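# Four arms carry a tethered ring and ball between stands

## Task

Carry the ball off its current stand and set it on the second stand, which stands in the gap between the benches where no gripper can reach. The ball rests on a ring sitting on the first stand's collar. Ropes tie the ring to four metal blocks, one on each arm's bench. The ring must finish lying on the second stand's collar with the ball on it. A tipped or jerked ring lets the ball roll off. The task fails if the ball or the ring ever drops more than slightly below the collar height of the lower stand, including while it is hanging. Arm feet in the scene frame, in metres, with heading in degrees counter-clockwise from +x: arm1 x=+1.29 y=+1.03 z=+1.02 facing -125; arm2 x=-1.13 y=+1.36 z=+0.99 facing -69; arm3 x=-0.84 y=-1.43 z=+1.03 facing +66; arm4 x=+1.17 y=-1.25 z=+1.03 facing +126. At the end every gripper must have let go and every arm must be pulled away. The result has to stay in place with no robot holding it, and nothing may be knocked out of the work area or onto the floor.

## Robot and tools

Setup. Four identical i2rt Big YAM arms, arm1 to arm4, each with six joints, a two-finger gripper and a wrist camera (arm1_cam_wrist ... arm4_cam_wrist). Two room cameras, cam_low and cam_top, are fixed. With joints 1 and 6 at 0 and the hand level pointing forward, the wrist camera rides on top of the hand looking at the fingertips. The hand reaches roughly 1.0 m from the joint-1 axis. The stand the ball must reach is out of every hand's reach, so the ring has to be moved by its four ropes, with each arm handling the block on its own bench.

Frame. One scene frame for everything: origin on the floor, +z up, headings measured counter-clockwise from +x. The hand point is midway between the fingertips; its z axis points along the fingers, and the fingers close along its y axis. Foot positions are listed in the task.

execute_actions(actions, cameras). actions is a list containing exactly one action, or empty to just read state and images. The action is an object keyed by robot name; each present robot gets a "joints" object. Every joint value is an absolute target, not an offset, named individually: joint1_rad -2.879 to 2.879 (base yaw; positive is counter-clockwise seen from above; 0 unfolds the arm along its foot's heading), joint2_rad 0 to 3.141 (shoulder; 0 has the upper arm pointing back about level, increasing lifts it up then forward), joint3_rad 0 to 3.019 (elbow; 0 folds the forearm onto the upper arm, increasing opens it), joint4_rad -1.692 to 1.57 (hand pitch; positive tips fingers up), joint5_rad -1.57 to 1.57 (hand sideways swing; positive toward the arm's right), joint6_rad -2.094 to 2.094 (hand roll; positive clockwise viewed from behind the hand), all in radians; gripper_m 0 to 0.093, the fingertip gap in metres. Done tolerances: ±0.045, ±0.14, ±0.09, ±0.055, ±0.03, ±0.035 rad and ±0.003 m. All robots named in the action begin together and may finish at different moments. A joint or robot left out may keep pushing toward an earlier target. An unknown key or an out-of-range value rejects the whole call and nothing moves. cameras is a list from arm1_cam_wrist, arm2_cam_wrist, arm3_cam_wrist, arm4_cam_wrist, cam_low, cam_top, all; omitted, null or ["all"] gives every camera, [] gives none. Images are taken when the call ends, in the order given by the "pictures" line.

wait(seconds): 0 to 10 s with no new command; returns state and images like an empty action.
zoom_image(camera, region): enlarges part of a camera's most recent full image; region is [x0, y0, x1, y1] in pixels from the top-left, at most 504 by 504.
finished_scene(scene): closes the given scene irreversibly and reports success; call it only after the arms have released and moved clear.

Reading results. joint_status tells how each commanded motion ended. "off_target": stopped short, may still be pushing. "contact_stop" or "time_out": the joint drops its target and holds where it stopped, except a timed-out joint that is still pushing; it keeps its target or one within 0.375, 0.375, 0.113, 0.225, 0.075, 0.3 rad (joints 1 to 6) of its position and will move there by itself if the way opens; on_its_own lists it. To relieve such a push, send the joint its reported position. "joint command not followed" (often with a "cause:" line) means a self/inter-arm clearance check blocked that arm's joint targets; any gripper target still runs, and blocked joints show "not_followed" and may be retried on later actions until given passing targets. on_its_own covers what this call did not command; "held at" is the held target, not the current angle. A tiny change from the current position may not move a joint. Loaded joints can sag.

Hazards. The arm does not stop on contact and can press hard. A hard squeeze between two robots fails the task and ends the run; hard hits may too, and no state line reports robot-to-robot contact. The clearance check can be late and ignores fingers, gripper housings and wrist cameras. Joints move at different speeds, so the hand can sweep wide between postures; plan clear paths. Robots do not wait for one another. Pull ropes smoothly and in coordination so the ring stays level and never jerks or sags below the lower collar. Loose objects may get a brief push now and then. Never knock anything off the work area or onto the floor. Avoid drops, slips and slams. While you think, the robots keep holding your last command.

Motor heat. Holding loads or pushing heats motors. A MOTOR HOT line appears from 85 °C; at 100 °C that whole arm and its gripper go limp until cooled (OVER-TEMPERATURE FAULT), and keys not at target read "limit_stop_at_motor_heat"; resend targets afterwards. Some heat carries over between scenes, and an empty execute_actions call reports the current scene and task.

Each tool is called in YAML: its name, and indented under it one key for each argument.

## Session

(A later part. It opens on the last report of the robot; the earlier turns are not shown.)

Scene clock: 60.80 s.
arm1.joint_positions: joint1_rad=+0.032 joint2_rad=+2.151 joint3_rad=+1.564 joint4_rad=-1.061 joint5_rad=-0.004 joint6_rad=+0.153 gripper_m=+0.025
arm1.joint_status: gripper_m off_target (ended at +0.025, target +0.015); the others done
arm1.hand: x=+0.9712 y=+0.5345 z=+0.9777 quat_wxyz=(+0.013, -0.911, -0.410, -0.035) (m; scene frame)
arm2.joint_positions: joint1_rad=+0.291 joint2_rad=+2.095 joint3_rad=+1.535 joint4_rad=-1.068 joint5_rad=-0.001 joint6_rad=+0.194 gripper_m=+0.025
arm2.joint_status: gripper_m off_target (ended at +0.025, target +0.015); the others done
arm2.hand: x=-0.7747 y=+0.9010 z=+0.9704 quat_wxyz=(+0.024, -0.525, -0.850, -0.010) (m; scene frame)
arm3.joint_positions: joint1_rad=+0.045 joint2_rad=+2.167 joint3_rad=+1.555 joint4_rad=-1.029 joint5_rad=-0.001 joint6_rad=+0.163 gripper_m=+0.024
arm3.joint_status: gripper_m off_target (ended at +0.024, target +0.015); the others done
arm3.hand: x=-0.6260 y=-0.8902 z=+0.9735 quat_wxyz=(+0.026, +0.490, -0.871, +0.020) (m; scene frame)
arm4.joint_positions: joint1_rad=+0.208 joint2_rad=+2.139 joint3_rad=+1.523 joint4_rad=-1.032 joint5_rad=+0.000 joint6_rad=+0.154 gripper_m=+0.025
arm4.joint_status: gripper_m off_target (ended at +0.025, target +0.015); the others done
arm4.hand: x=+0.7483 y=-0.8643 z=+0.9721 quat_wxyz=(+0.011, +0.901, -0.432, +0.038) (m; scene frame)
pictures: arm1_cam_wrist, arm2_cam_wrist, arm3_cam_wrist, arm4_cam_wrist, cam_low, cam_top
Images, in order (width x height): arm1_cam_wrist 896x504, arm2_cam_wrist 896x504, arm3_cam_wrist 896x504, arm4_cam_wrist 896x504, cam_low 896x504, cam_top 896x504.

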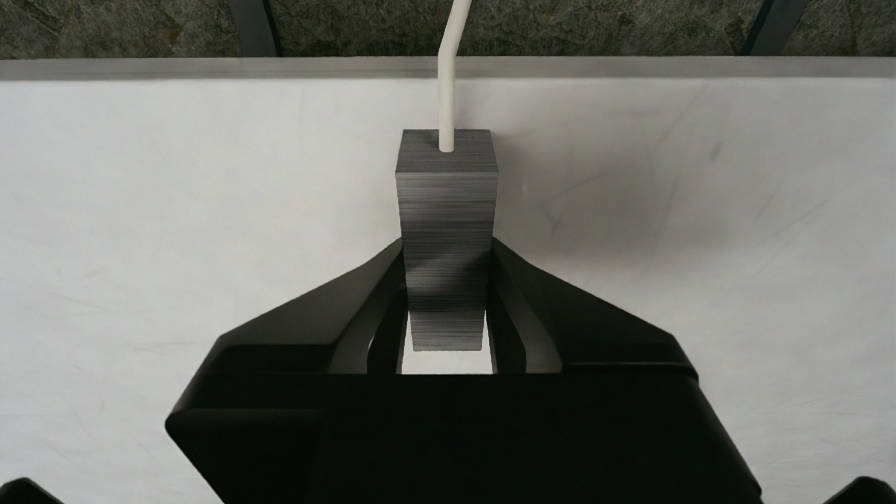

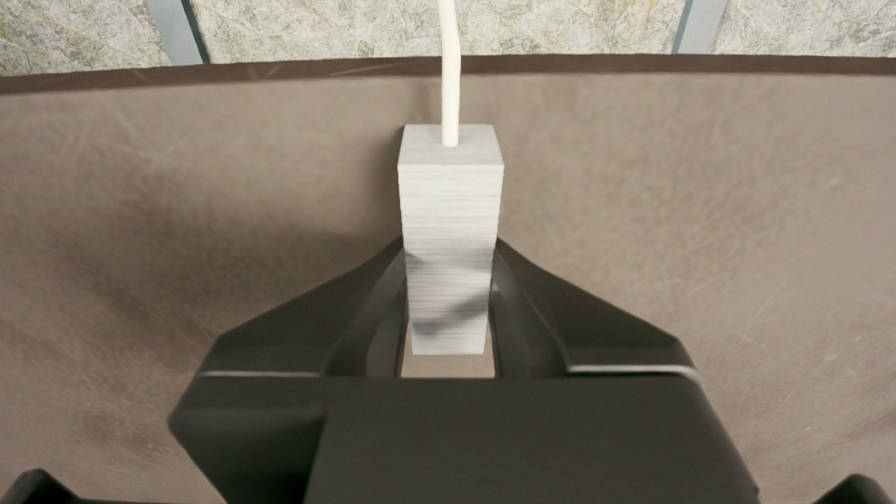

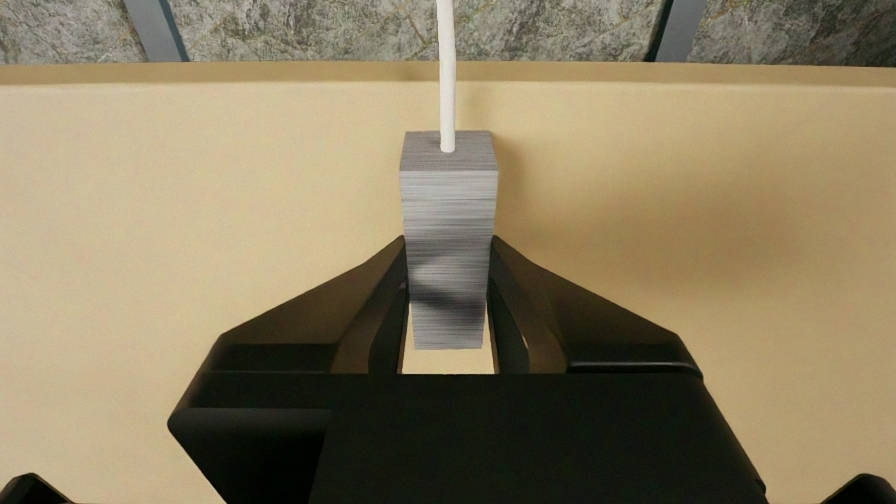

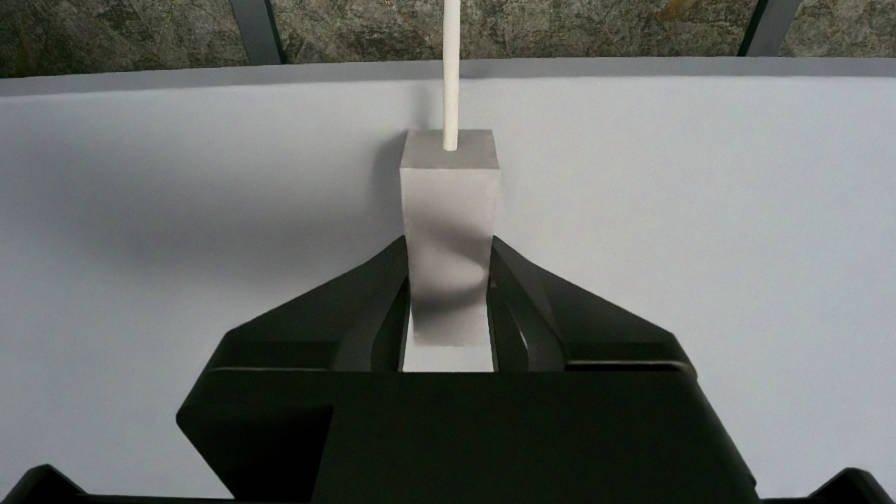

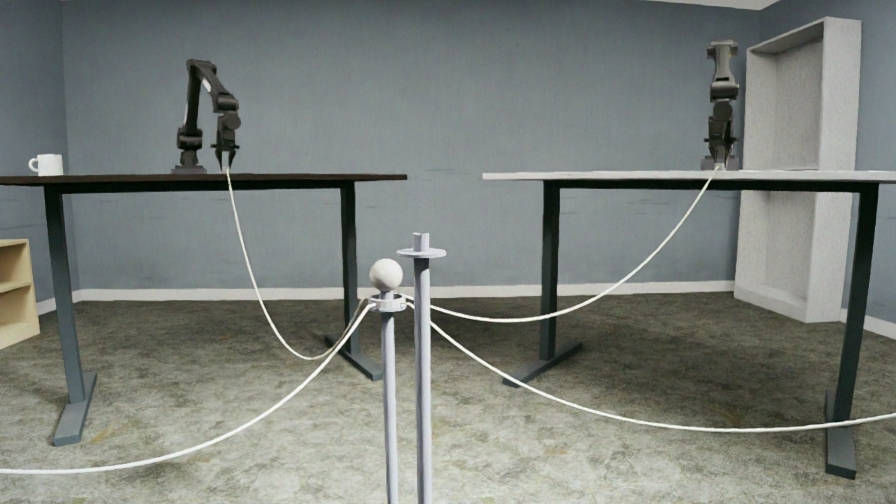

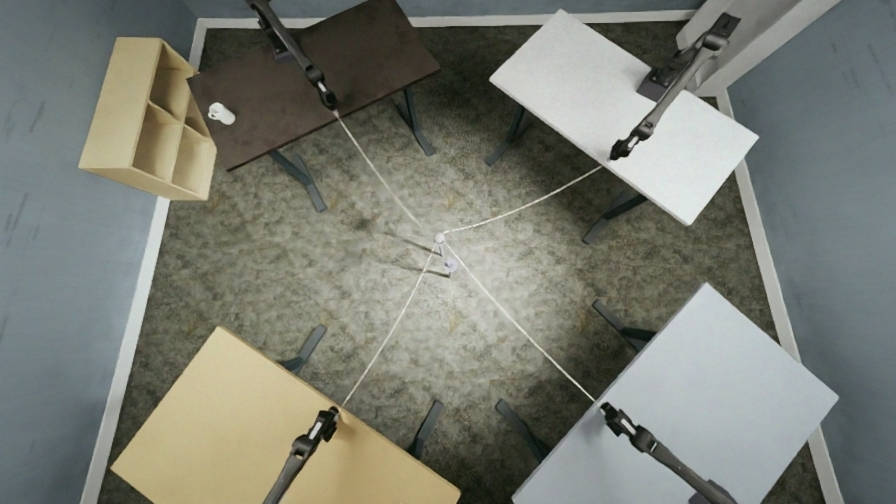

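execute_actions:
  actions:
    - {"arm1":{"joints":{"joint2_rad":1.95,"joint4_rad":-0.85}},"arm2":{"joints":{"joint2_rad":1.85,"joint4_rad":-0.85}},"arm3":{"joints":{"joint2_rad":1.965,"joint4_rad":-0.8}},"arm4":{"joints":{"joint2_rad":1.93,"joint4_rad":-0.8}}}
  cameras: []

execute_actions:
  actions:
    - {"arm1":{"joints":{"joint1_rad":-0.802,"joint2_rad":1.848,"joint3_rad":1.469,"joint4_rad":-0.68,"joint6_rad":0}},"arm2":{"joints":{"joint1_rad":-0.088,"joint2_rad":1.425,"joint3_rad":1.04,"joint4_rad":-0.678,"joint6_rad":0}},"arm3":{"joints":{"joint1_rad":0.33,"joint2_rad":1.965,"joint3_rad":1.473,"joint4_rad":-0.57,"joint6_rad":0}},"arm4":{"joints":{"joint1_rad":0.05,"joint2_rad":1.748,"joint3_rad":1.39,"joint4_rad":-0.707,"joint6_rad":0}}}

Scene clock: 103.03 s.
arm1.joint_positions: joint1_rad=+0.032 joint2_rad=+1.937 joint3_rad=+1.560 joint4_rad=-0.867 joint5_rad=-0.004 joint6_rad=+0.153 gripper_m=+0.025
arm1.joint_status: all done
arm1.hand: x=+0.9326 y=+0.4775 z=+1.1109 quat_wxyz=(-0.096, -0.900, -0.404, +0.134) (m; scene frame)
arm2.joint_positions: joint1_rad=+0.291 joint2_rad=+1.845 joint3_rad=+1.527 joint4_rad=-0.866 joint5_rad=-0.001 joint6_rad=+0.194 gripper_m=+0.025
arm2.joint_status: all done
arm2.hand: x=-0.7350 y=+0.8495 z=+1.1241 quat_wxyz=(-0.182, -0.516, -0.835, +0.068) (m; scene frame)
arm3.joint_positions: joint1_rad=+0.045 joint2_rad=+1.942 joint3_rad=+1.547 joint4_rad=-0.808 joint5_rad=-0.001 joint6_rad=+0.163 gripper_m=+0.024
arm3.joint_status: all done
arm3.hand: x=-0.5971 y=-0.8190 z=+1.1153 quat_wxyz=(-0.144, +0.482, -0.856, -0.117) (m; scene frame)
arm4.joint_positions: joint1_rad=+0.208 joint2_rad=+1.921 joint3_rad=+1.515 joint4_rad=-0.810 joint5_rad=+0.000 joint6_rad=+0.154 gripper_m=+0.025
arm4.joint_status: all done
arm4.hand: x=+0.6919 y=-0.8126 z=+1.1061 quat_wxyz=(-0.051, +0.887, -0.426, -0.168) (m; scene frame)
pictures: none
No camera images: the call's "cameras" was empty. Leave "cameras" out to get every camera's image.

Scene clock: 104.80 s.
arm1.joint_positions: joint1_rad=-0.795 joint2_rad=+1.873 joint3_rad=+1.460 joint4_rad=-0.696 joint5_rad=+0.003 joint6_rad=+0.007 gripper_m=+0.025
arm1.joint_status: all done
arm1.hand: x=+0.6378 y=+0.9167 z=+1.1158 quat_wxyz=(-0.024, -0.971, -0.078, +0.224) (m; scene frame)
arm2.joint_positions: joint1_rad=-0.093 joint2_rad=+1.421 joint3_rad=+1.033 joint4_rad=-0.702 joint5_rad=+0.001 joint6_rad=+0.007 gripper_m=+0.025
arm2.joint_status: all done
arm2.hand: x=-0.9949 y=+0.8794 z=+1.1462 quat_wxyz=(-0.192, -0.589, -0.772, +0.144) (m; scene frame)
arm3.joint_positions: joint1_rad=+0.324 joint2_rad=+1.952 joint3_rad=+1.468 joint4_rad=-0.585 joint5_rad=+0.000 joint6_rad=+0.008 gripper_m=+0.024
arm3.joint_status: all done
arm3.hand: x=-0.7742 y=-0.7559 z=+1.0967 quat_wxyz=(-0.186, +0.645, -0.722, -0.168) (m; scene frame)
arm4.joint_positions: joint1_rad=+0.050 joint2_rad=+1.761 joint3_rad=+1.383 joint4_rad=-0.722 joint5_rad=+0.001 joint6_rad=+0.014 gripper_m=+0.025
arm4.joint_status: all done
arm4.hand: x=+0.7827 y=-0.7626 z=+1.1539 quat_wxyz=(-0.100, +0.873, -0.429, -0.210) (m; scene frame)
pictures: arm1_cam_wrist, arm2_cam_wrist, arm3_cam_wrist, arm4_cam_wrist, cam_low, cam_top
Images, in order (width x height): arm1_cam_wrist 896x504, arm2_cam_wrist 896x504, arm3_cam_wrist 896x504, arm4_cam_wrist 896x504, cam_low 896x504, cam_top 896x504.

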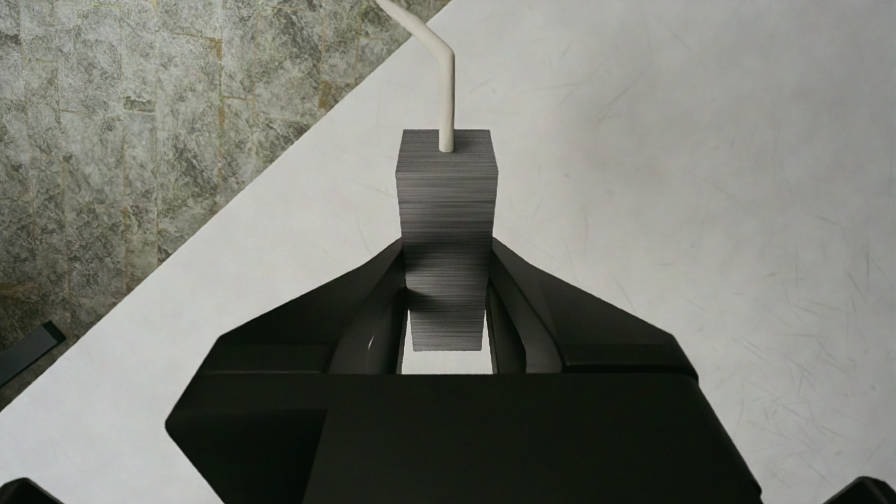

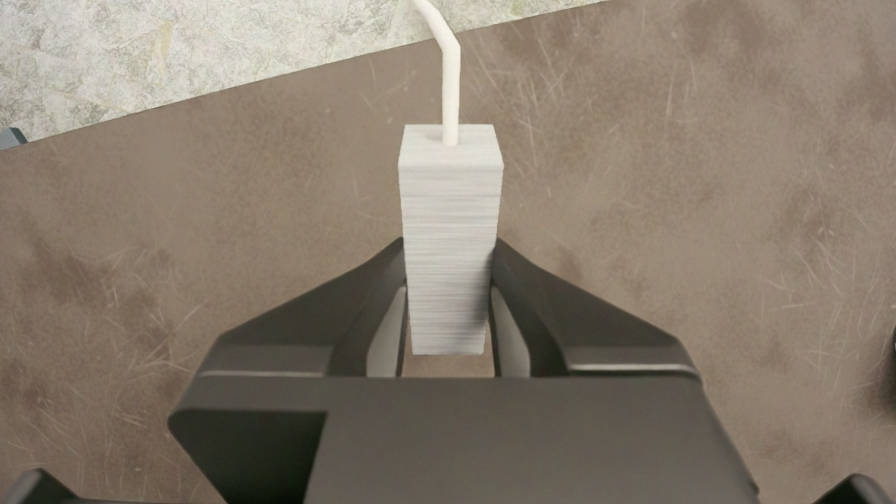

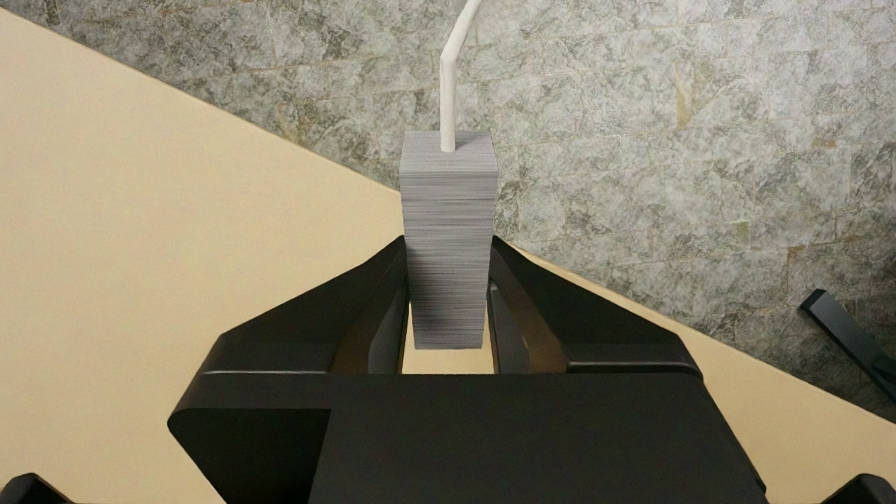

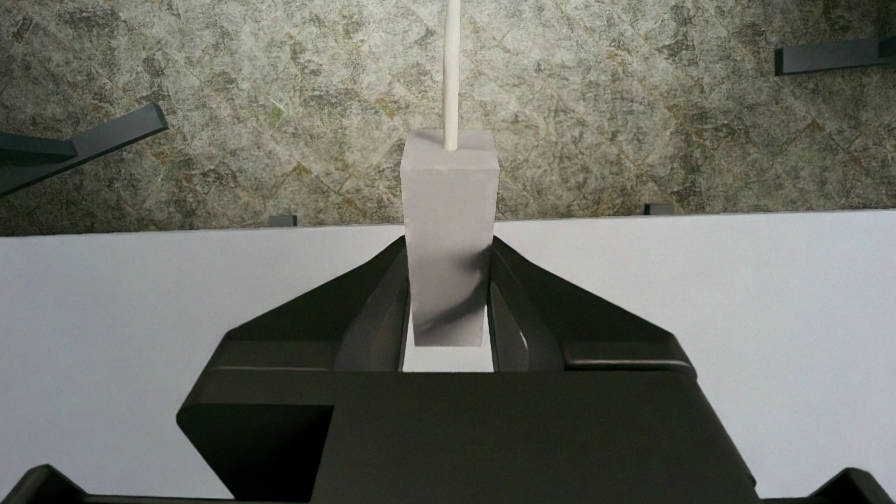

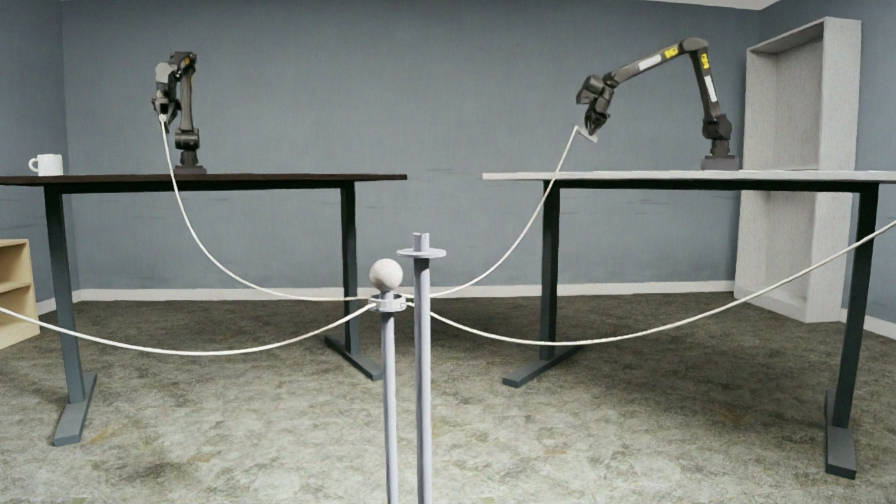

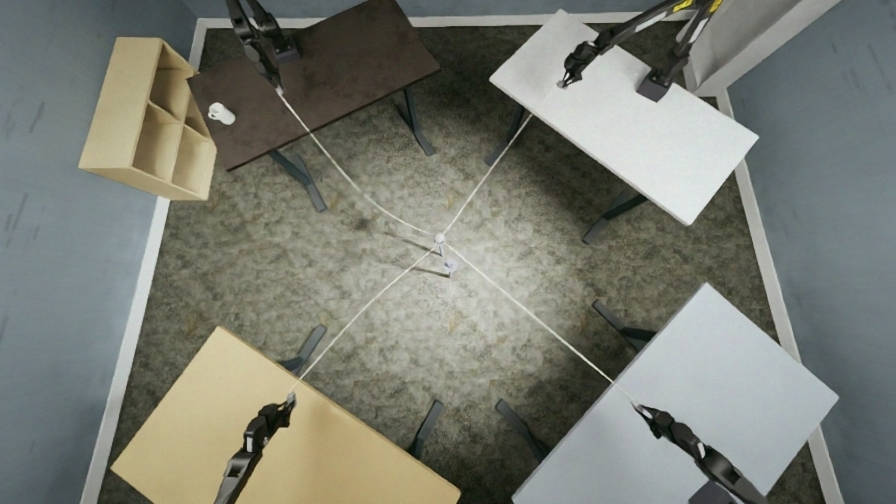

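execute_actions:
  actions:
    - {"arm1":{"joints":{"joint1_rad":-0.82,"joint2_rad":1.78,"joint4_rad":-0.79}},"arm2":{"joints":{"joint1_rad":-0.178,"joint2_rad":1.195,"joint3_rad":1.015,"joint4_rad":-0.92}},"arm3":{"joints":{"joint1_rad":0.368,"joint2_rad":1.83,"joint3_rad":1.407,"joint4_rad":-0.66}},"arm4":{"joints":{"joint2_rad":1.648,"joint4_rad":-0.825}}}
  cameras: ["cam_low","cam_top"]

Scene clock: 135.03 s.
arm1.joint_positions: joint1_rad=-0.817 joint2_rad=+1.785 joint3_rad=+1.458 joint4_rad=-0.776 joint5_rad=+0.003 joint6_rad=+0.007 gripper_m=+0.025
arm1.joint_status: all done
arm1.hand: x=+0.6521 y=+0.9341 z=+1.1620 quat_wxyz=(-0.022, -0.971, -0.067, +0.228) (m; scene frame)
arm2.joint_positions: joint1_rad=-0.180 joint2_rad=+1.190 joint3_rad=+1.002 joint4_rad=-0.909 joint5_rad=-0.001 joint6_rad=+0.004 gripper_m=+0.025
arm2.joint_status: all done
arm2.hand: x=-1.0497 y=+0.9369 z=+1.2106 quat_wxyz=(-0.183, -0.622, -0.747, +0.149) (m; scene frame)
arm3.joint_positions: joint1_rad=+0.372 joint2_rad=+1.838 joint3_rad=+1.392 joint4_rad=-0.660 joint5_rad=+0.000 joint6_rad=+0.008 gripper_m=+0.024
arm3.joint_status: all done
arm3.hand: x=-0.8093 y=-0.7930 z=+1.1265 quat_wxyz=(-0.169, +0.666, -0.709, -0.160) (m; scene frame)
arm4.joint_positions: joint1_rad=+0.050 joint2_rad=+1.663 joint3_rad=+1.383 joint4_rad=-0.821 joint5_rad=+0.001 joint6_rad=+0.014 gripper_m=+0.025
arm4.joint_status: all done
arm4.hand: x=+0.7976 y=-0.7812 z=+1.2007 quat_wxyz=(-0.100, +0.873, -0.429, -0.209) (m; scene frame)
pictures: cam_low, cam_top
Images, in order (width x height): cam_low 896x504, cam_top 896x504.

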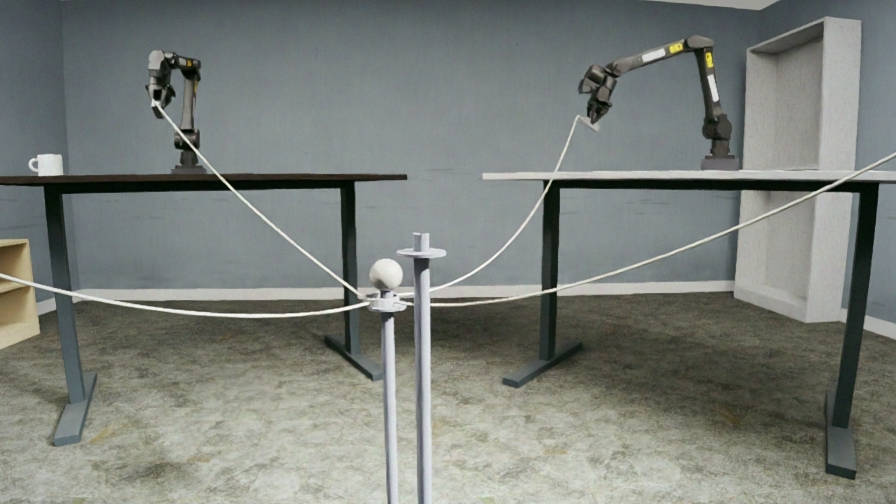

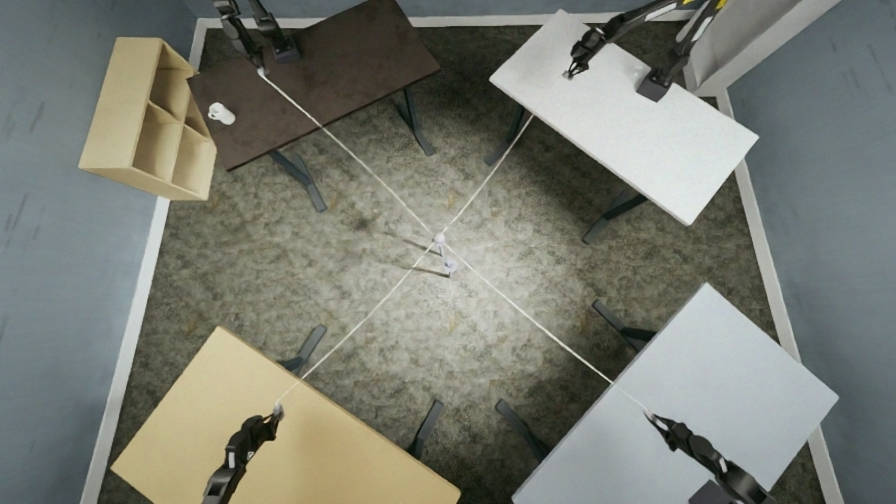

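execute_actions:
  actions: []
  cameras: ["cam_low"]

zoom_image:
  camera: "cam_low"
  region: [340,225,460,325]

Scene clock: 138.67 s.
arm1.joint_positions: joint1_rad=-0.817 joint2_rad=+1.785 joint3_rad=+1.458 joint4_rad=-0.776 joint5_rad=+0.003 joint6_rad=+0.007 gripper_m=+0.025
arm1.joint_status: all done
arm1.hand: x=+0.6521 y=+0.9341 z=+1.1620 quat_wxyz=(-0.022, -0.971, -0.067, +0.228) (m; scene frame)
arm2.joint_positions: joint1_rad=-0.180 joint2_rad=+1.190 joint3_rad=+1.002 joint4_rad=-0.909 joint5_rad=-0.001 joint6_rad=+0.004 gripper_m=+0.025
arm2.joint_status: all done
arm2.hand: x=-1.0497 y=+0.9369 z=+1.2106 quat_wxyz=(-0.183, -0.622, -0.747, +0.149) (m; scene frame)
arm3.joint_positions: joint1_rad=+0.372 joint2_rad=+1.838 joint3_rad=+1.392 joint4_rad=-0.660 joint5_rad=+0.000 joint6_rad=+0.008 gripper_m=+0.024
arm3.joint_status: all done
arm3.hand: x=-0.8093 y=-0.7930 z=+1.1265 quat_wxyz=(-0.169, +0.666, -0.709, -0.160) (m; scene frame)
arm4.joint_positions: joint1_rad=+0.050 joint2_rad=+1.663 joint3_rad=+1.383 joint4_rad=-0.821 joint5_rad=+0.001 joint6_rad=+0.014 gripper_m=+0.025
arm4.joint_status: all done
arm4.hand: x=+0.7976 y=-0.7812 z=+1.2007 quat_wxyz=(-0.100, +0.873, -0.429, -0.209) (m; scene frame)
pictures: cam_low
Images, in order (width x height): cam_low 896x504.

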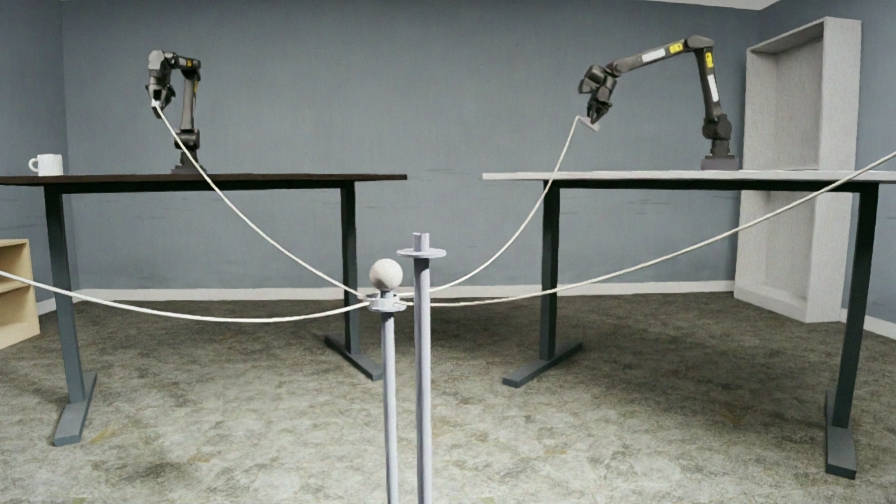

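Region (340, 225, 460, 325) of cam_low's 896x504 image, scaled by 4.200, with more detail than that image has.

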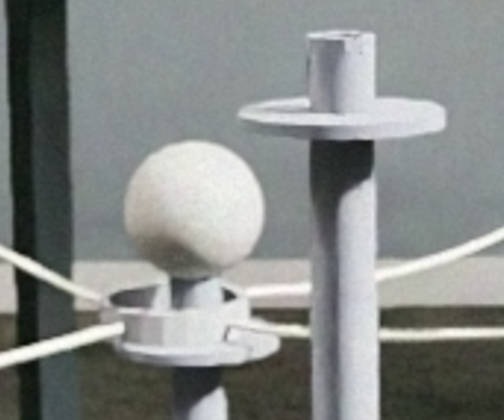

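execute_actions:
  actions:
    - {"arm1":{"joints":{"joint1_rad":-0.843,"joint2_rad":1.703,"joint4_rad":-0.863}},"arm2":{"joints":{"joint1_rad":-0.143}},"arm3":{"joints":{"joint2_rad":1.762,"joint4_rad":-0.728}},"arm4":{"joints":{"joint2_rad":1.592,"joint4_rad":-0.88}}}
  cameras: []

Scene clock: 157.97 s.
arm1.joint_positions: joint1_rad=-0.840 joint2_rad=+1.711 joint3_rad=+1.455 joint4_rad=-0.848 joint5_rad=+0.003 joint6_rad=+0.007 gripper_m=+0.025
arm1.joint_status: all done
arm1.hand: x=+0.6690 y=+0.9515 z=+1.1973 quat_wxyz=(-0.019, -0.972, -0.056, +0.227) (m; scene frame)
arm2.joint_positions: joint1_rad=-0.151 joint2_rad=+1.190 joint3_rad=+1.002 joint4_rad=-0.909 joint5_rad=-0.001 joint6_rad=+0.004 gripper_m=+0.025
arm2.joint_status: all done
arm2.hand: x=-1.0373 y=+0.9394 z=+1.2106 quat_wxyz=(-0.185, -0.611, -0.756, +0.146) (m; scene frame)
arm3.joint_positions: joint1_rad=+0.372 joint2_rad=+1.777 joint3_rad=+1.392 joint4_rad=-0.723 joint5_rad=+0.000 joint6_rad=+0.008 gripper_m=+0.024
arm3.joint_status: all done
arm3.hand: x=-0.8100 y=-0.8057 z=+1.1572 quat_wxyz=(-0.168, +0.666, -0.709, -0.160) (m; scene frame)
arm4.joint_positions: joint1_rad=+0.050 joint2_rad=+1.621 joint3_rad=+1.383 joint4_rad=-0.875 joint5_rad=+0.001 joint6_rad=+0.014 gripper_m=+0.025
arm4.joint_status: all done
arm4.hand: x=+0.8064 y=-0.7923 z=+1.2189 quat_wxyz=(-0.097, +0.874, -0.429, -0.204) (m; scene frame)
pictures: none
No camera images: the call's "cameras" was empty. Leave "cameras" out to get every camera's image.

Letting the ropes settle briefly before taking a fresh look at sag and ring centring.

execute_actions:
  actions: []
  cameras: ["cam_low"]

zoom_image:
  camera: "cam_low"
  region: [340,225,460,325]

Scene clock: 160.90 s.
arm1.joint_positions: joint1_rad=-0.840 joint2_rad=+1.711 joint3_rad=+1.455 joint4_rad=-0.848 joint5_rad=+0.003 joint6_rad=+0.007 gripper_m=+0.025
arm1.joint_status: all done
arm1.hand: x=+0.6690 y=+0.9515 z=+1.1973 quat_wxyz=(-0.019, -0.972, -0.056, +0.227) (m; scene frame)
arm2.joint_positions: joint1_rad=-0.151 joint2_rad=+1.190 joint3_rad=+1.002 joint4_rad=-0.909 joint5_rad=-0.001 joint6_rad=+0.004 gripper_m=+0.025
arm2.joint_status: all done
arm2.hand: x=-1.0373 y=+0.9394 z=+1.2106 quat_wxyz=(-0.185, -0.611, -0.756, +0.146) (m; scene frame)
arm3.joint_positions: joint1_rad=+0.372 joint2_rad=+1.777 joint3_rad=+1.392 joint4_rad=-0.723 joint5_rad=+0.000 joint6_rad=+0.008 gripper_m=+0.024
arm3.joint_status: all done
arm3.hand: x=-0.8100 y=-0.8057 z=+1.1572 quat_wxyz=(-0.168, +0.666, -0.709, -0.160) (m; scene frame)
arm4.joint_positions: joint1_rad=+0.050 joint2_rad=+1.621 joint3_rad=+1.383 joint4_rad=-0.875 joint5_rad=+0.001 joint6_rad=+0.014 gripper_m=+0.025
arm4.joint_status: all done
arm4.hand: x=+0.8064 y=-0.7923 z=+1.2189 quat_wxyz=(-0.097, +0.874, -0.429, -0.204) (m; scene frame)
pictures: cam_low
Images, in order (width x height): cam_low 896x504.

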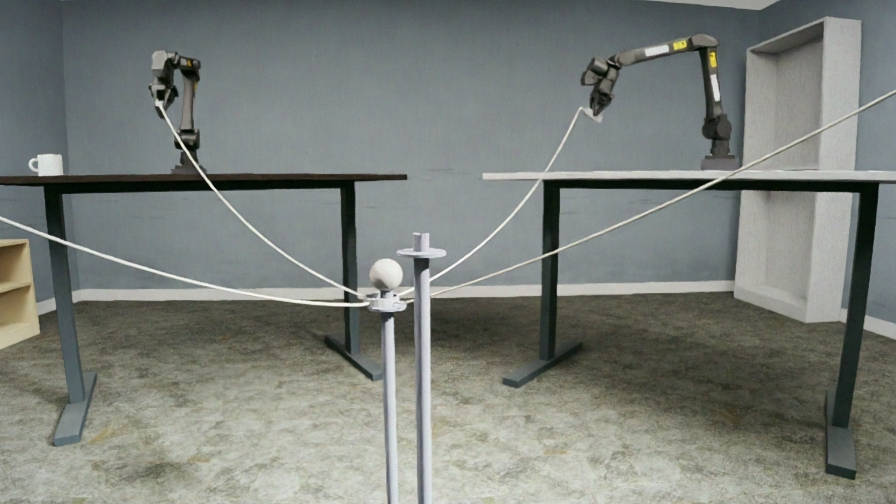

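Region (340, 225, 460, 325) of cam_low's 896x504 image, scaled by 4.200, with more detail than that image has.

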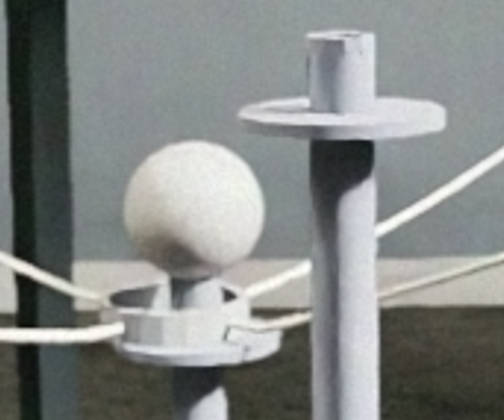

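execute_actions:
  actions:
    - {"arm1":{"joints":{"joint2_rad":1.657}},"arm3":{"joints":{"joint2_rad":1.74}},"arm4":{"joints":{"joint2_rad":1.572}}}
  cameras: []

Scene clock: 169.90 s.
arm1.joint_positions: joint1_rad=-0.840 joint2_rad=+1.674 joint3_rad=+1.455 joint4_rad=-0.848 joint5_rad=+0.003 joint6_rad=+0.007 gripper_m=+0.025
arm1.joint_status: all done
arm1.hand: x=+0.6711 y=+0.9520 z=+1.2197 quat_wxyz=(-0.020, -0.968, -0.056, +0.245) (m; scene frame)
arm2.joint_positions: joint1_rad=-0.151 joint2_rad=+1.190 joint3_rad=+1.002 joint4_rad=-0.909 joint5_rad=-0.001 joint6_rad=+0.004 gripper_m=+0.025
arm2.joint_status: not commanded
arm2.hand: x=-1.0373 y=+0.9394 z=+1.2106 quat_wxyz=(-0.185, -0.611, -0.756, +0.146) (m; scene frame)
arm3.joint_positions: joint1_rad=+0.372 joint2_rad=+1.770 joint3_rad=+1.392 joint4_rad=-0.723 joint5_rad=+0.000 joint6_rad=+0.008 gripper_m=+0.024
arm3.joint_status: all done
arm3.hand: x=-0.8100 y=-0.8057 z=+1.1614 quat_wxyz=(-0.171, +0.665, -0.708, -0.162) (m; scene frame)
arm4.joint_positions: joint1_rad=+0.050 joint2_rad=+1.611 joint3_rad=+1.383 joint4_rad=-0.875 joint5_rad=+0.001 joint6_rad=+0.014 gripper_m=+0.025
arm4.joint_status: all done
arm4.hand: x=+0.8068 y=-0.7928 z=+1.2247 quat_wxyz=(-0.099, +0.873, -0.429, -0.208) (m; scene frame)
pictures: none
No camera images: the call's "cameras" was empty. Leave "cameras" out to get every camera's image.

execute_actions:
  actions:
    - {"arm3":{"joints":{"joint2_rad":1.722}},"arm4":{"joints":{"joint2_rad":1.55}}}
  cameras: ["cam_low"]

zoom_image:
  camera: "cam_low"
  region: [340,225,460,325]

Scene clock: 173.30 s.
arm1.joint_positions: joint1_rad=-0.840 joint2_rad=+1.674 joint3_rad=+1.455 joint4_rad=-0.848 joint5_rad=+0.003 joint6_rad=+0.007 gripper_m=+0.025
arm1.joint_status: not commanded
arm1.hand: x=+0.6711 y=+0.9520 z=+1.2197 quat_wxyz=(-0.020, -0.968, -0.056, +0.245) (m; scene frame)
arm2.joint_positions: joint1_rad=-0.151 joint2_rad=+1.190 joint3_rad=+1.002 joint4_rad=-0.909 joint5_rad=-0.001 joint6_rad=+0.004 gripper_m=+0.025
arm2.joint_status: not commanded
arm2.hand: x=-1.0373 y=+0.9394 z=+1.2106 quat_wxyz=(-0.185, -0.611, -0.756, +0.146) (m; scene frame)
arm3.joint_positions: joint1_rad=+0.372 joint2_rad=+1.747 joint3_rad=+1.392 joint4_rad=-0.723 joint5_rad=+0.000 joint6_rad=+0.008 gripper_m=+0.024
arm3.joint_status: all done
arm3.hand: x=-0.8100 y=-0.8059 z=+1.1753 quat_wxyz=(-0.179, +0.663, -0.706, -0.170) (m; scene frame)
arm4.joint_positions: joint1_rad=+0.050 joint2_rad=+1.584 joint3_rad=+1.383 joint4_rad=-0.875 joint5_rad=+0.001 joint6_rad=+0.014 gripper_m=+0.025
arm4.joint_status: all done
arm4.hand: x=+0.8080 y=-0.7944 z=+1.2398 quat_wxyz=(-0.105, +0.871, -0.427, -0.220) (m; scene frame)
pictures: cam_low
Images, in order (width x height): cam_low 896x504.

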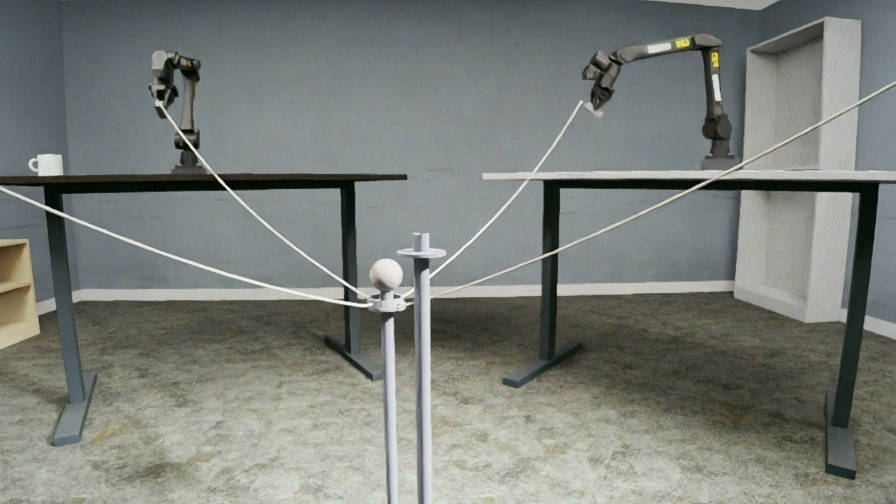

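Region (340, 225, 460, 325) of cam_low's 896x504 image, scaled by 4.200, with more detail than that image has.

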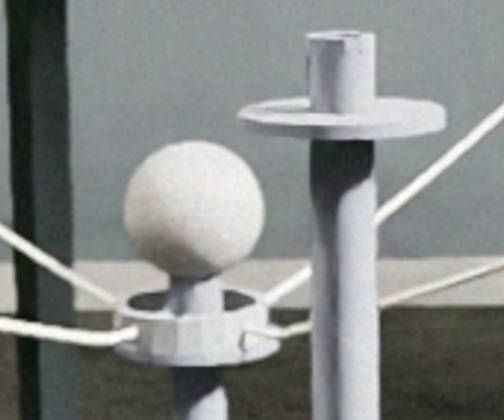

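execute_actions:
  actions:
    - {"arm1":{"joints":{"joint2_rad":1.613}},"arm2":{"joints":{"joint2_rad":1.122}},"arm3":{"joints":{"joint2_rad":1.687}},"arm4":{"joints":{"joint2_rad":1.524}}}
  cameras: ["cam_low"]

zoom_image:
  camera: "cam_low"
  region: [340,225,460,325]

Scene clock: 181.50 s.
arm1.joint_positions: joint1_rad=-0.840 joint2_rad=+1.632 joint3_rad=+1.455 joint4_rad=-0.848 joint5_rad=+0.001 joint6_rad=+0.004 gripper_m=+0.025
arm1.joint_status: all done
arm1.hand: x=+0.6744 y=+0.9525 z=+1.2448 quat_wxyz=(-0.022, -0.962, -0.057, +0.266) (m; scene frame)
arm2.joint_positions: joint1_rad=-0.151 joint2_rad=+1.137 joint3_rad=+1.002 joint4_rad=-0.909 joint5_rad=-0.002 joint6_rad=+0.003 gripper_m=+0.025
arm2.joint_status: all done
arm2.hand: x=-1.0384 y=+0.9446 z=+1.2322 quat_wxyz=(-0.205, -0.606, -0.751, +0.162) (m; scene frame)
arm3.joint_positions: joint1_rad=+0.372 joint2_rad=+1.711 joint3_rad=+1.392 joint4_rad=-0.724 joint5_rad=+0.000 joint6_rad=+0.008 gripper_m=+0.024
arm3.joint_status: all done
arm3.hand: x=-0.8096 y=-0.8070 z=+1.1972 quat_wxyz=(-0.191, +0.660, -0.703, -0.182) (m; scene frame)
arm4.joint_positions: joint1_rad=+0.050 joint2_rad=+1.561 joint3_rad=+1.383 joint4_rad=-0.876 joint5_rad=+0.001 joint6_rad=+0.014 gripper_m=+0.025
arm4.joint_status: all done
arm4.hand: x=+0.8094 y=-0.7961 z=+1.2528 quat_wxyz=(-0.110, +0.868, -0.426, -0.230) (m; scene frame)
pictures: cam_low
Images, in order (width x height): cam_low 896x504.

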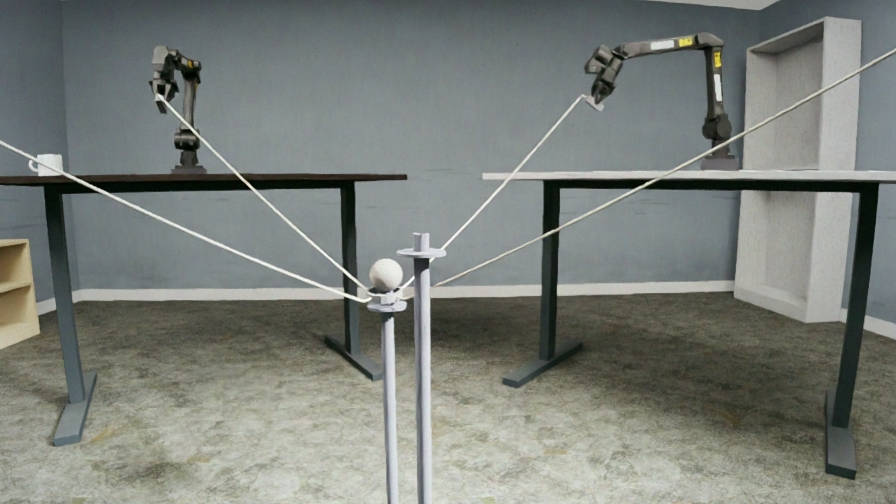

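Region (340, 225, 460, 325) of cam_low's 896x504 image, scaled by 4.200, with more detail than that image has.

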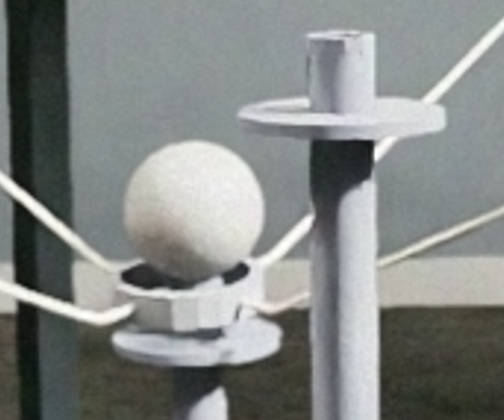

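execute_actions:
  actions:
    - {"arm1":{"joints":{"joint2_rad":1.58}},"arm2":{"joints":{"joint2_rad":1.092}},"arm3":{"joints":{"joint2_rad":1.65}},"arm4":{"joints":{"joint2_rad":1.488}}}
  cameras: ["cam_low"]

zoom_image:
  camera: "cam_low"
  region: [340,225,460,325]

Scene clock: 186.17 s.
arm1.joint_positions: joint1_rad=-0.840 joint2_rad=+1.602 joint3_rad=+1.455 joint4_rad=-0.848 joint5_rad=+0.001 joint6_rad=+0.003 gripper_m=+0.025
arm1.joint_status: all done
arm1.hand: x=+0.6773 y=+0.9529 z=+1.2622 quat_wxyz=(-0.023, -0.958, -0.057, +0.280) (m; scene frame)
arm2.joint_positions: joint1_rad=-0.151 joint2_rad=+1.115 joint3_rad=+1.002 joint4_rad=-0.909 joint5_rad=-0.002 joint6_rad=+0.003 gripper_m=+0.025
arm2.joint_status: all done
arm2.hand: x=-1.0389 y=+0.9470 z=+1.2409 quat_wxyz=(-0.213, -0.604, -0.749, +0.169) (m; scene frame)
arm3.joint_positions: joint1_rad=+0.370 joint2_rad=+1.674 joint3_rad=+1.392 joint4_rad=-0.724 joint5_rad=+0.001 joint6_rad=+0.008 gripper_m=+0.024
arm3.joint_status: all done
arm3.hand: x=-0.8087 y=-0.8088 z=+1.2194 quat_wxyz=(-0.204, +0.656, -0.700, -0.193) (m; scene frame)
arm4.joint_positions: joint1_rad=+0.050 joint2_rad=+1.521 joint3_rad=+1.383 joint4_rad=-0.876 joint5_rad=+0.001 joint6_rad=+0.014 gripper_m=+0.025
arm4.joint_status: all done
arm4.hand: x=+0.8121 y=-0.7995 z=+1.2752 quat_wxyz=(-0.118, +0.863, -0.424, -0.247) (m; scene frame)
pictures: cam_low
Images, in order (width x height): cam_low 896x504.

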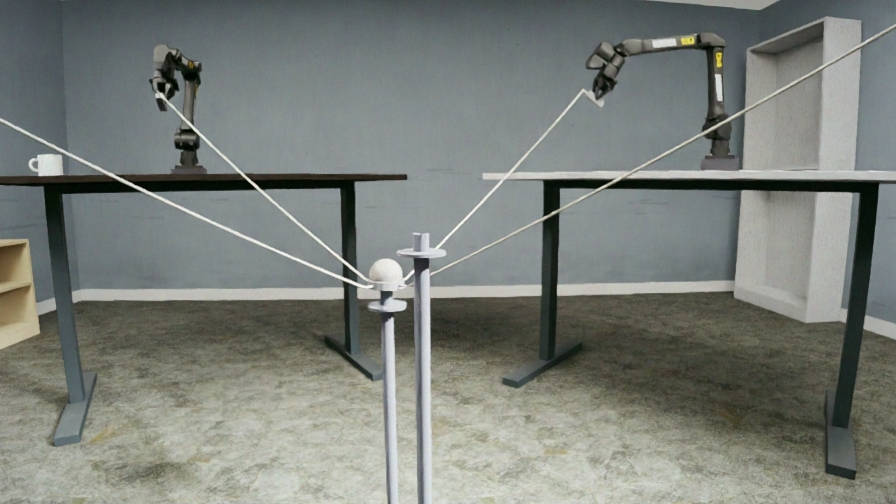

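Region (340, 225, 460, 325) of cam_low's 896x504 image, scaled by 4.200, with more detail than that image has.

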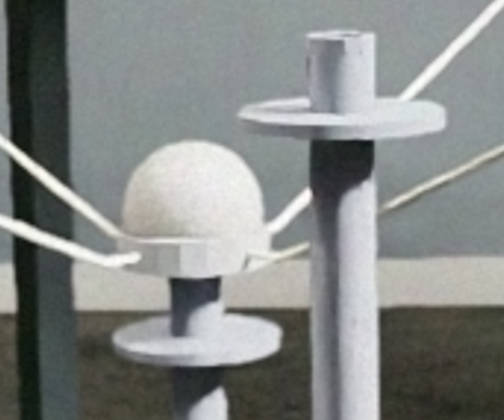

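execute_actions:
  actions:
    - {"arm1":{"joints":{"joint2_rad":1.532}},"arm2":{"joints":{"joint2_rad":1.052,"joint3_rad":1.115}},"arm3":{"joints":{"joint2_rad":1.598}},"arm4":{"joints":{"joint2_rad":1.443}}}
  cameras: ["cam_low","cam_top"]

zoom_image:
  camera: "cam_low"
  region: [330,180,480,320]

Scene clock: 206.23 s.
arm1.joint_positions: joint1_rad=-0.840 joint2_rad=+1.552 joint3_rad=+1.455 joint4_rad=-0.848 joint5_rad=+0.000 joint6_rad=+0.002 gripper_m=+0.025
arm1.joint_status: all done
arm1.hand: x=+0.6835 y=+0.9539 z=+1.2917 quat_wxyz=(-0.025, -0.951, -0.058, +0.303) (m; scene frame)
arm2.joint_positions: joint1_rad=-0.150 joint2_rad=+1.072 joint3_rad=+1.048 joint4_rad=-0.912 joint5_rad=-0.002 joint6_rad=+0.001 gripper_m=+0.025
arm2.joint_status: all done
arm2.hand: x=-1.0378 y=+0.9431 z=+1.2823 quat_wxyz=(-0.246, -0.595, -0.740, +0.195) (m; scene frame)
arm3.joint_positions: joint1_rad=+0.369 joint2_rad=+1.621 joint3_rad=+1.392 joint4_rad=-0.724 joint5_rad=+0.001 joint6_rad=+0.008 gripper_m=+0.024
arm3.joint_status: all done
arm3.hand: x=-0.8084 y=-0.8128 z=+1.2516 quat_wxyz=(-0.223, +0.650, -0.695, -0.211) (m; scene frame)
arm4.joint_positions: joint1_rad=+0.050 joint2_rad=+1.475 joint3_rad=+1.383 joint4_rad=-0.876 joint5_rad=+0.001 joint6_rad=+0.013 gripper_m=+0.025
arm4.joint_status: all done
arm4.hand: x=+0.8159 y=-0.8043 z=+1.3008 quat_wxyz=(-0.127, +0.857, -0.421, -0.267) (m; scene frame)
pictures: cam_low, cam_top
Images, in order (width x height): cam_low 896x504, cam_top 896x504.

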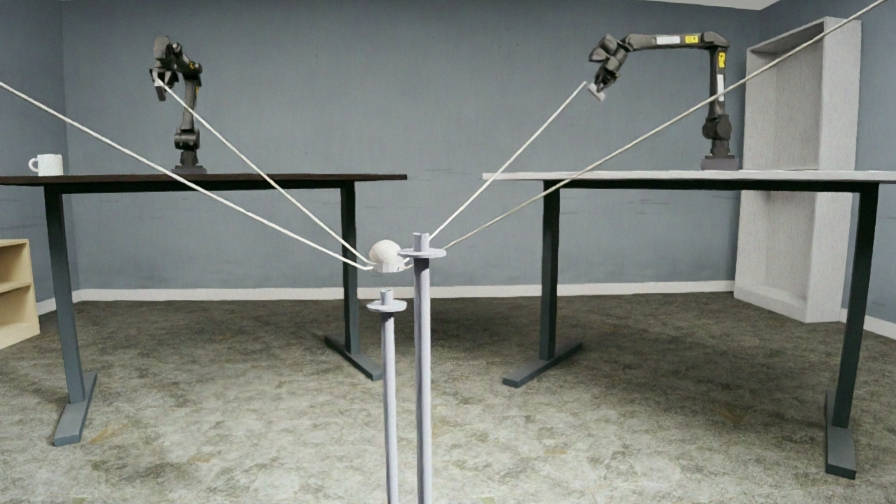

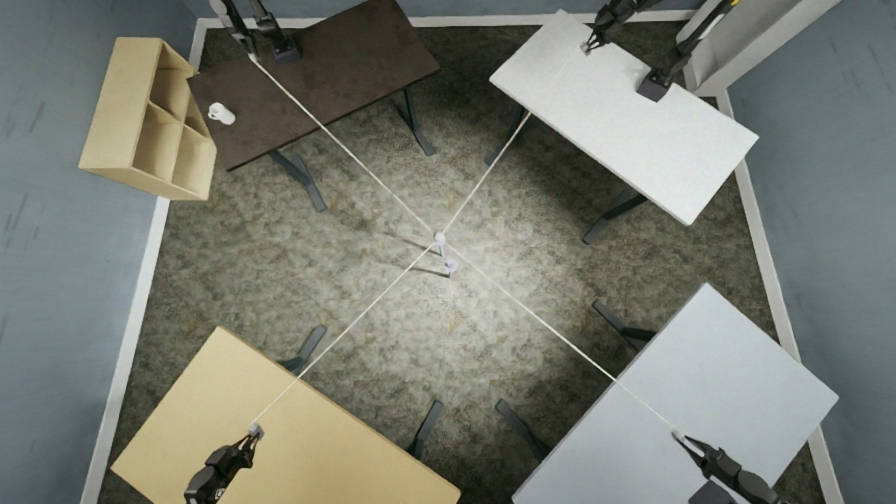

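Region (330, 180, 480, 320) of cam_low's 896x504 image, scaled by 3.360, with more detail than that image has; it fills the top 470 rows of this view, and the rest is white.

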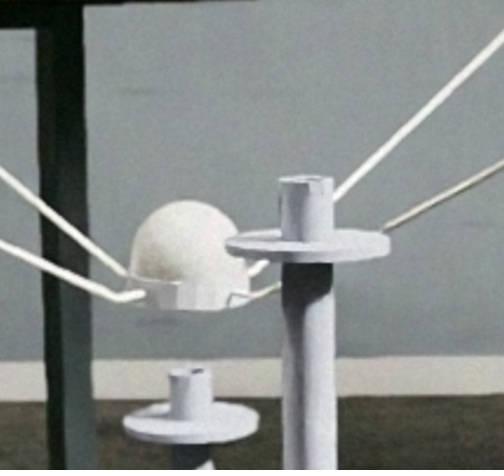

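execute_actions:
  actions:
    - {"arm1":{"joints":{"joint2_rad":1.464}},"arm2":{"joints":{"joint2_rad":0.998,"joint3_rad":1.172}},"arm3":{"joints":{"joint2_rad":1.528}},"arm4":{"joints":{"joint2_rad":1.383}}}
  cameras: ["cam_low"]

zoom_image:
  camera: "cam_low"
  region: [330,160,480,300]

Scene clock: 218.40 s.
arm1.joint_positions: joint1_rad=-0.840 joint2_rad=+1.476 joint3_rad=+1.453 joint4_rad=-0.850 joint5_rad=+0.000 joint6_rad=+0.002 gripper_m=+0.025
arm1.joint_status: all done
arm1.hand: x=+0.6964 y=+0.9560 z=+1.3341 quat_wxyz=(-0.027, -0.939, -0.057, +0.338) (m; scene frame)
arm2.joint_positions: joint1_rad=-0.150 joint2_rad=+1.011 joint3_rad=+1.104 joint4_rad=-0.913 joint5_rad=-0.003 joint6_rad=+0.000 gripper_m=+0.025
arm2.joint_status: all done
arm2.hand: x=-1.0381 y=+0.9449 z=+1.3367 quat_wxyz=(-0.288, -0.582, -0.725, +0.229) (m; scene frame)
arm3.joint_positions: joint1_rad=+0.369 joint2_rad=+1.543 joint3_rad=+1.392 joint4_rad=-0.726 joint5_rad=+0.001 joint6_rad=+0.008 gripper_m=+0.024
arm3.joint_status: all done
arm3.hand: x=-0.8090 y=-0.8220 z=+1.2975 quat_wxyz=(-0.249, +0.642, -0.686, -0.236) (m; scene frame)
arm4.joint_positions: joint1_rad=+0.050 joint2_rad=+1.410 joint3_rad=+1.383 joint4_rad=-0.876 joint5_rad=+0.001 joint6_rad=+0.013 gripper_m=+0.025
arm4.joint_status: all done
arm4.hand: x=+0.8225 y=-0.8126 z=+1.3359 quat_wxyz=(-0.140, +0.849, -0.416, -0.295) (m; scene frame)
pictures: cam_low
Images, in order (width x height): cam_low 896x504.

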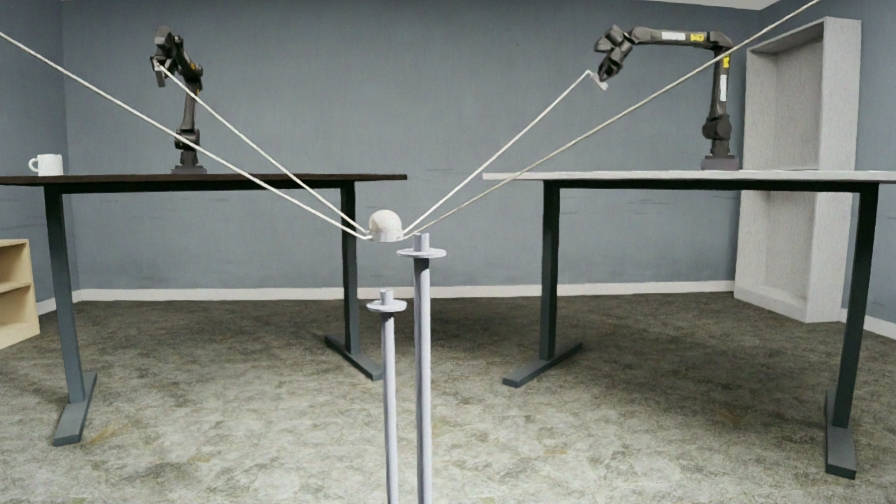

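Region (330, 160, 480, 300) of cam_low's 896x504 image, scaled by 3.360, with more detail than that image has; it fills the top 470 rows of this view, and the rest is white.

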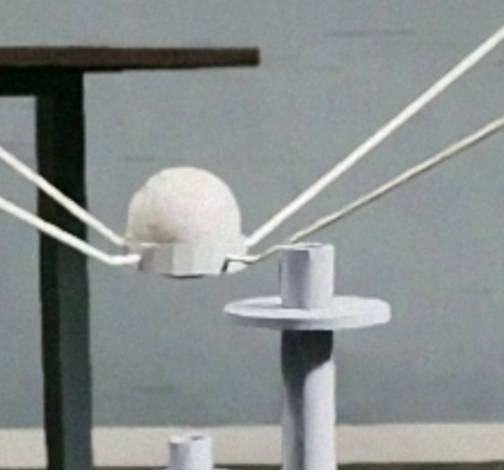

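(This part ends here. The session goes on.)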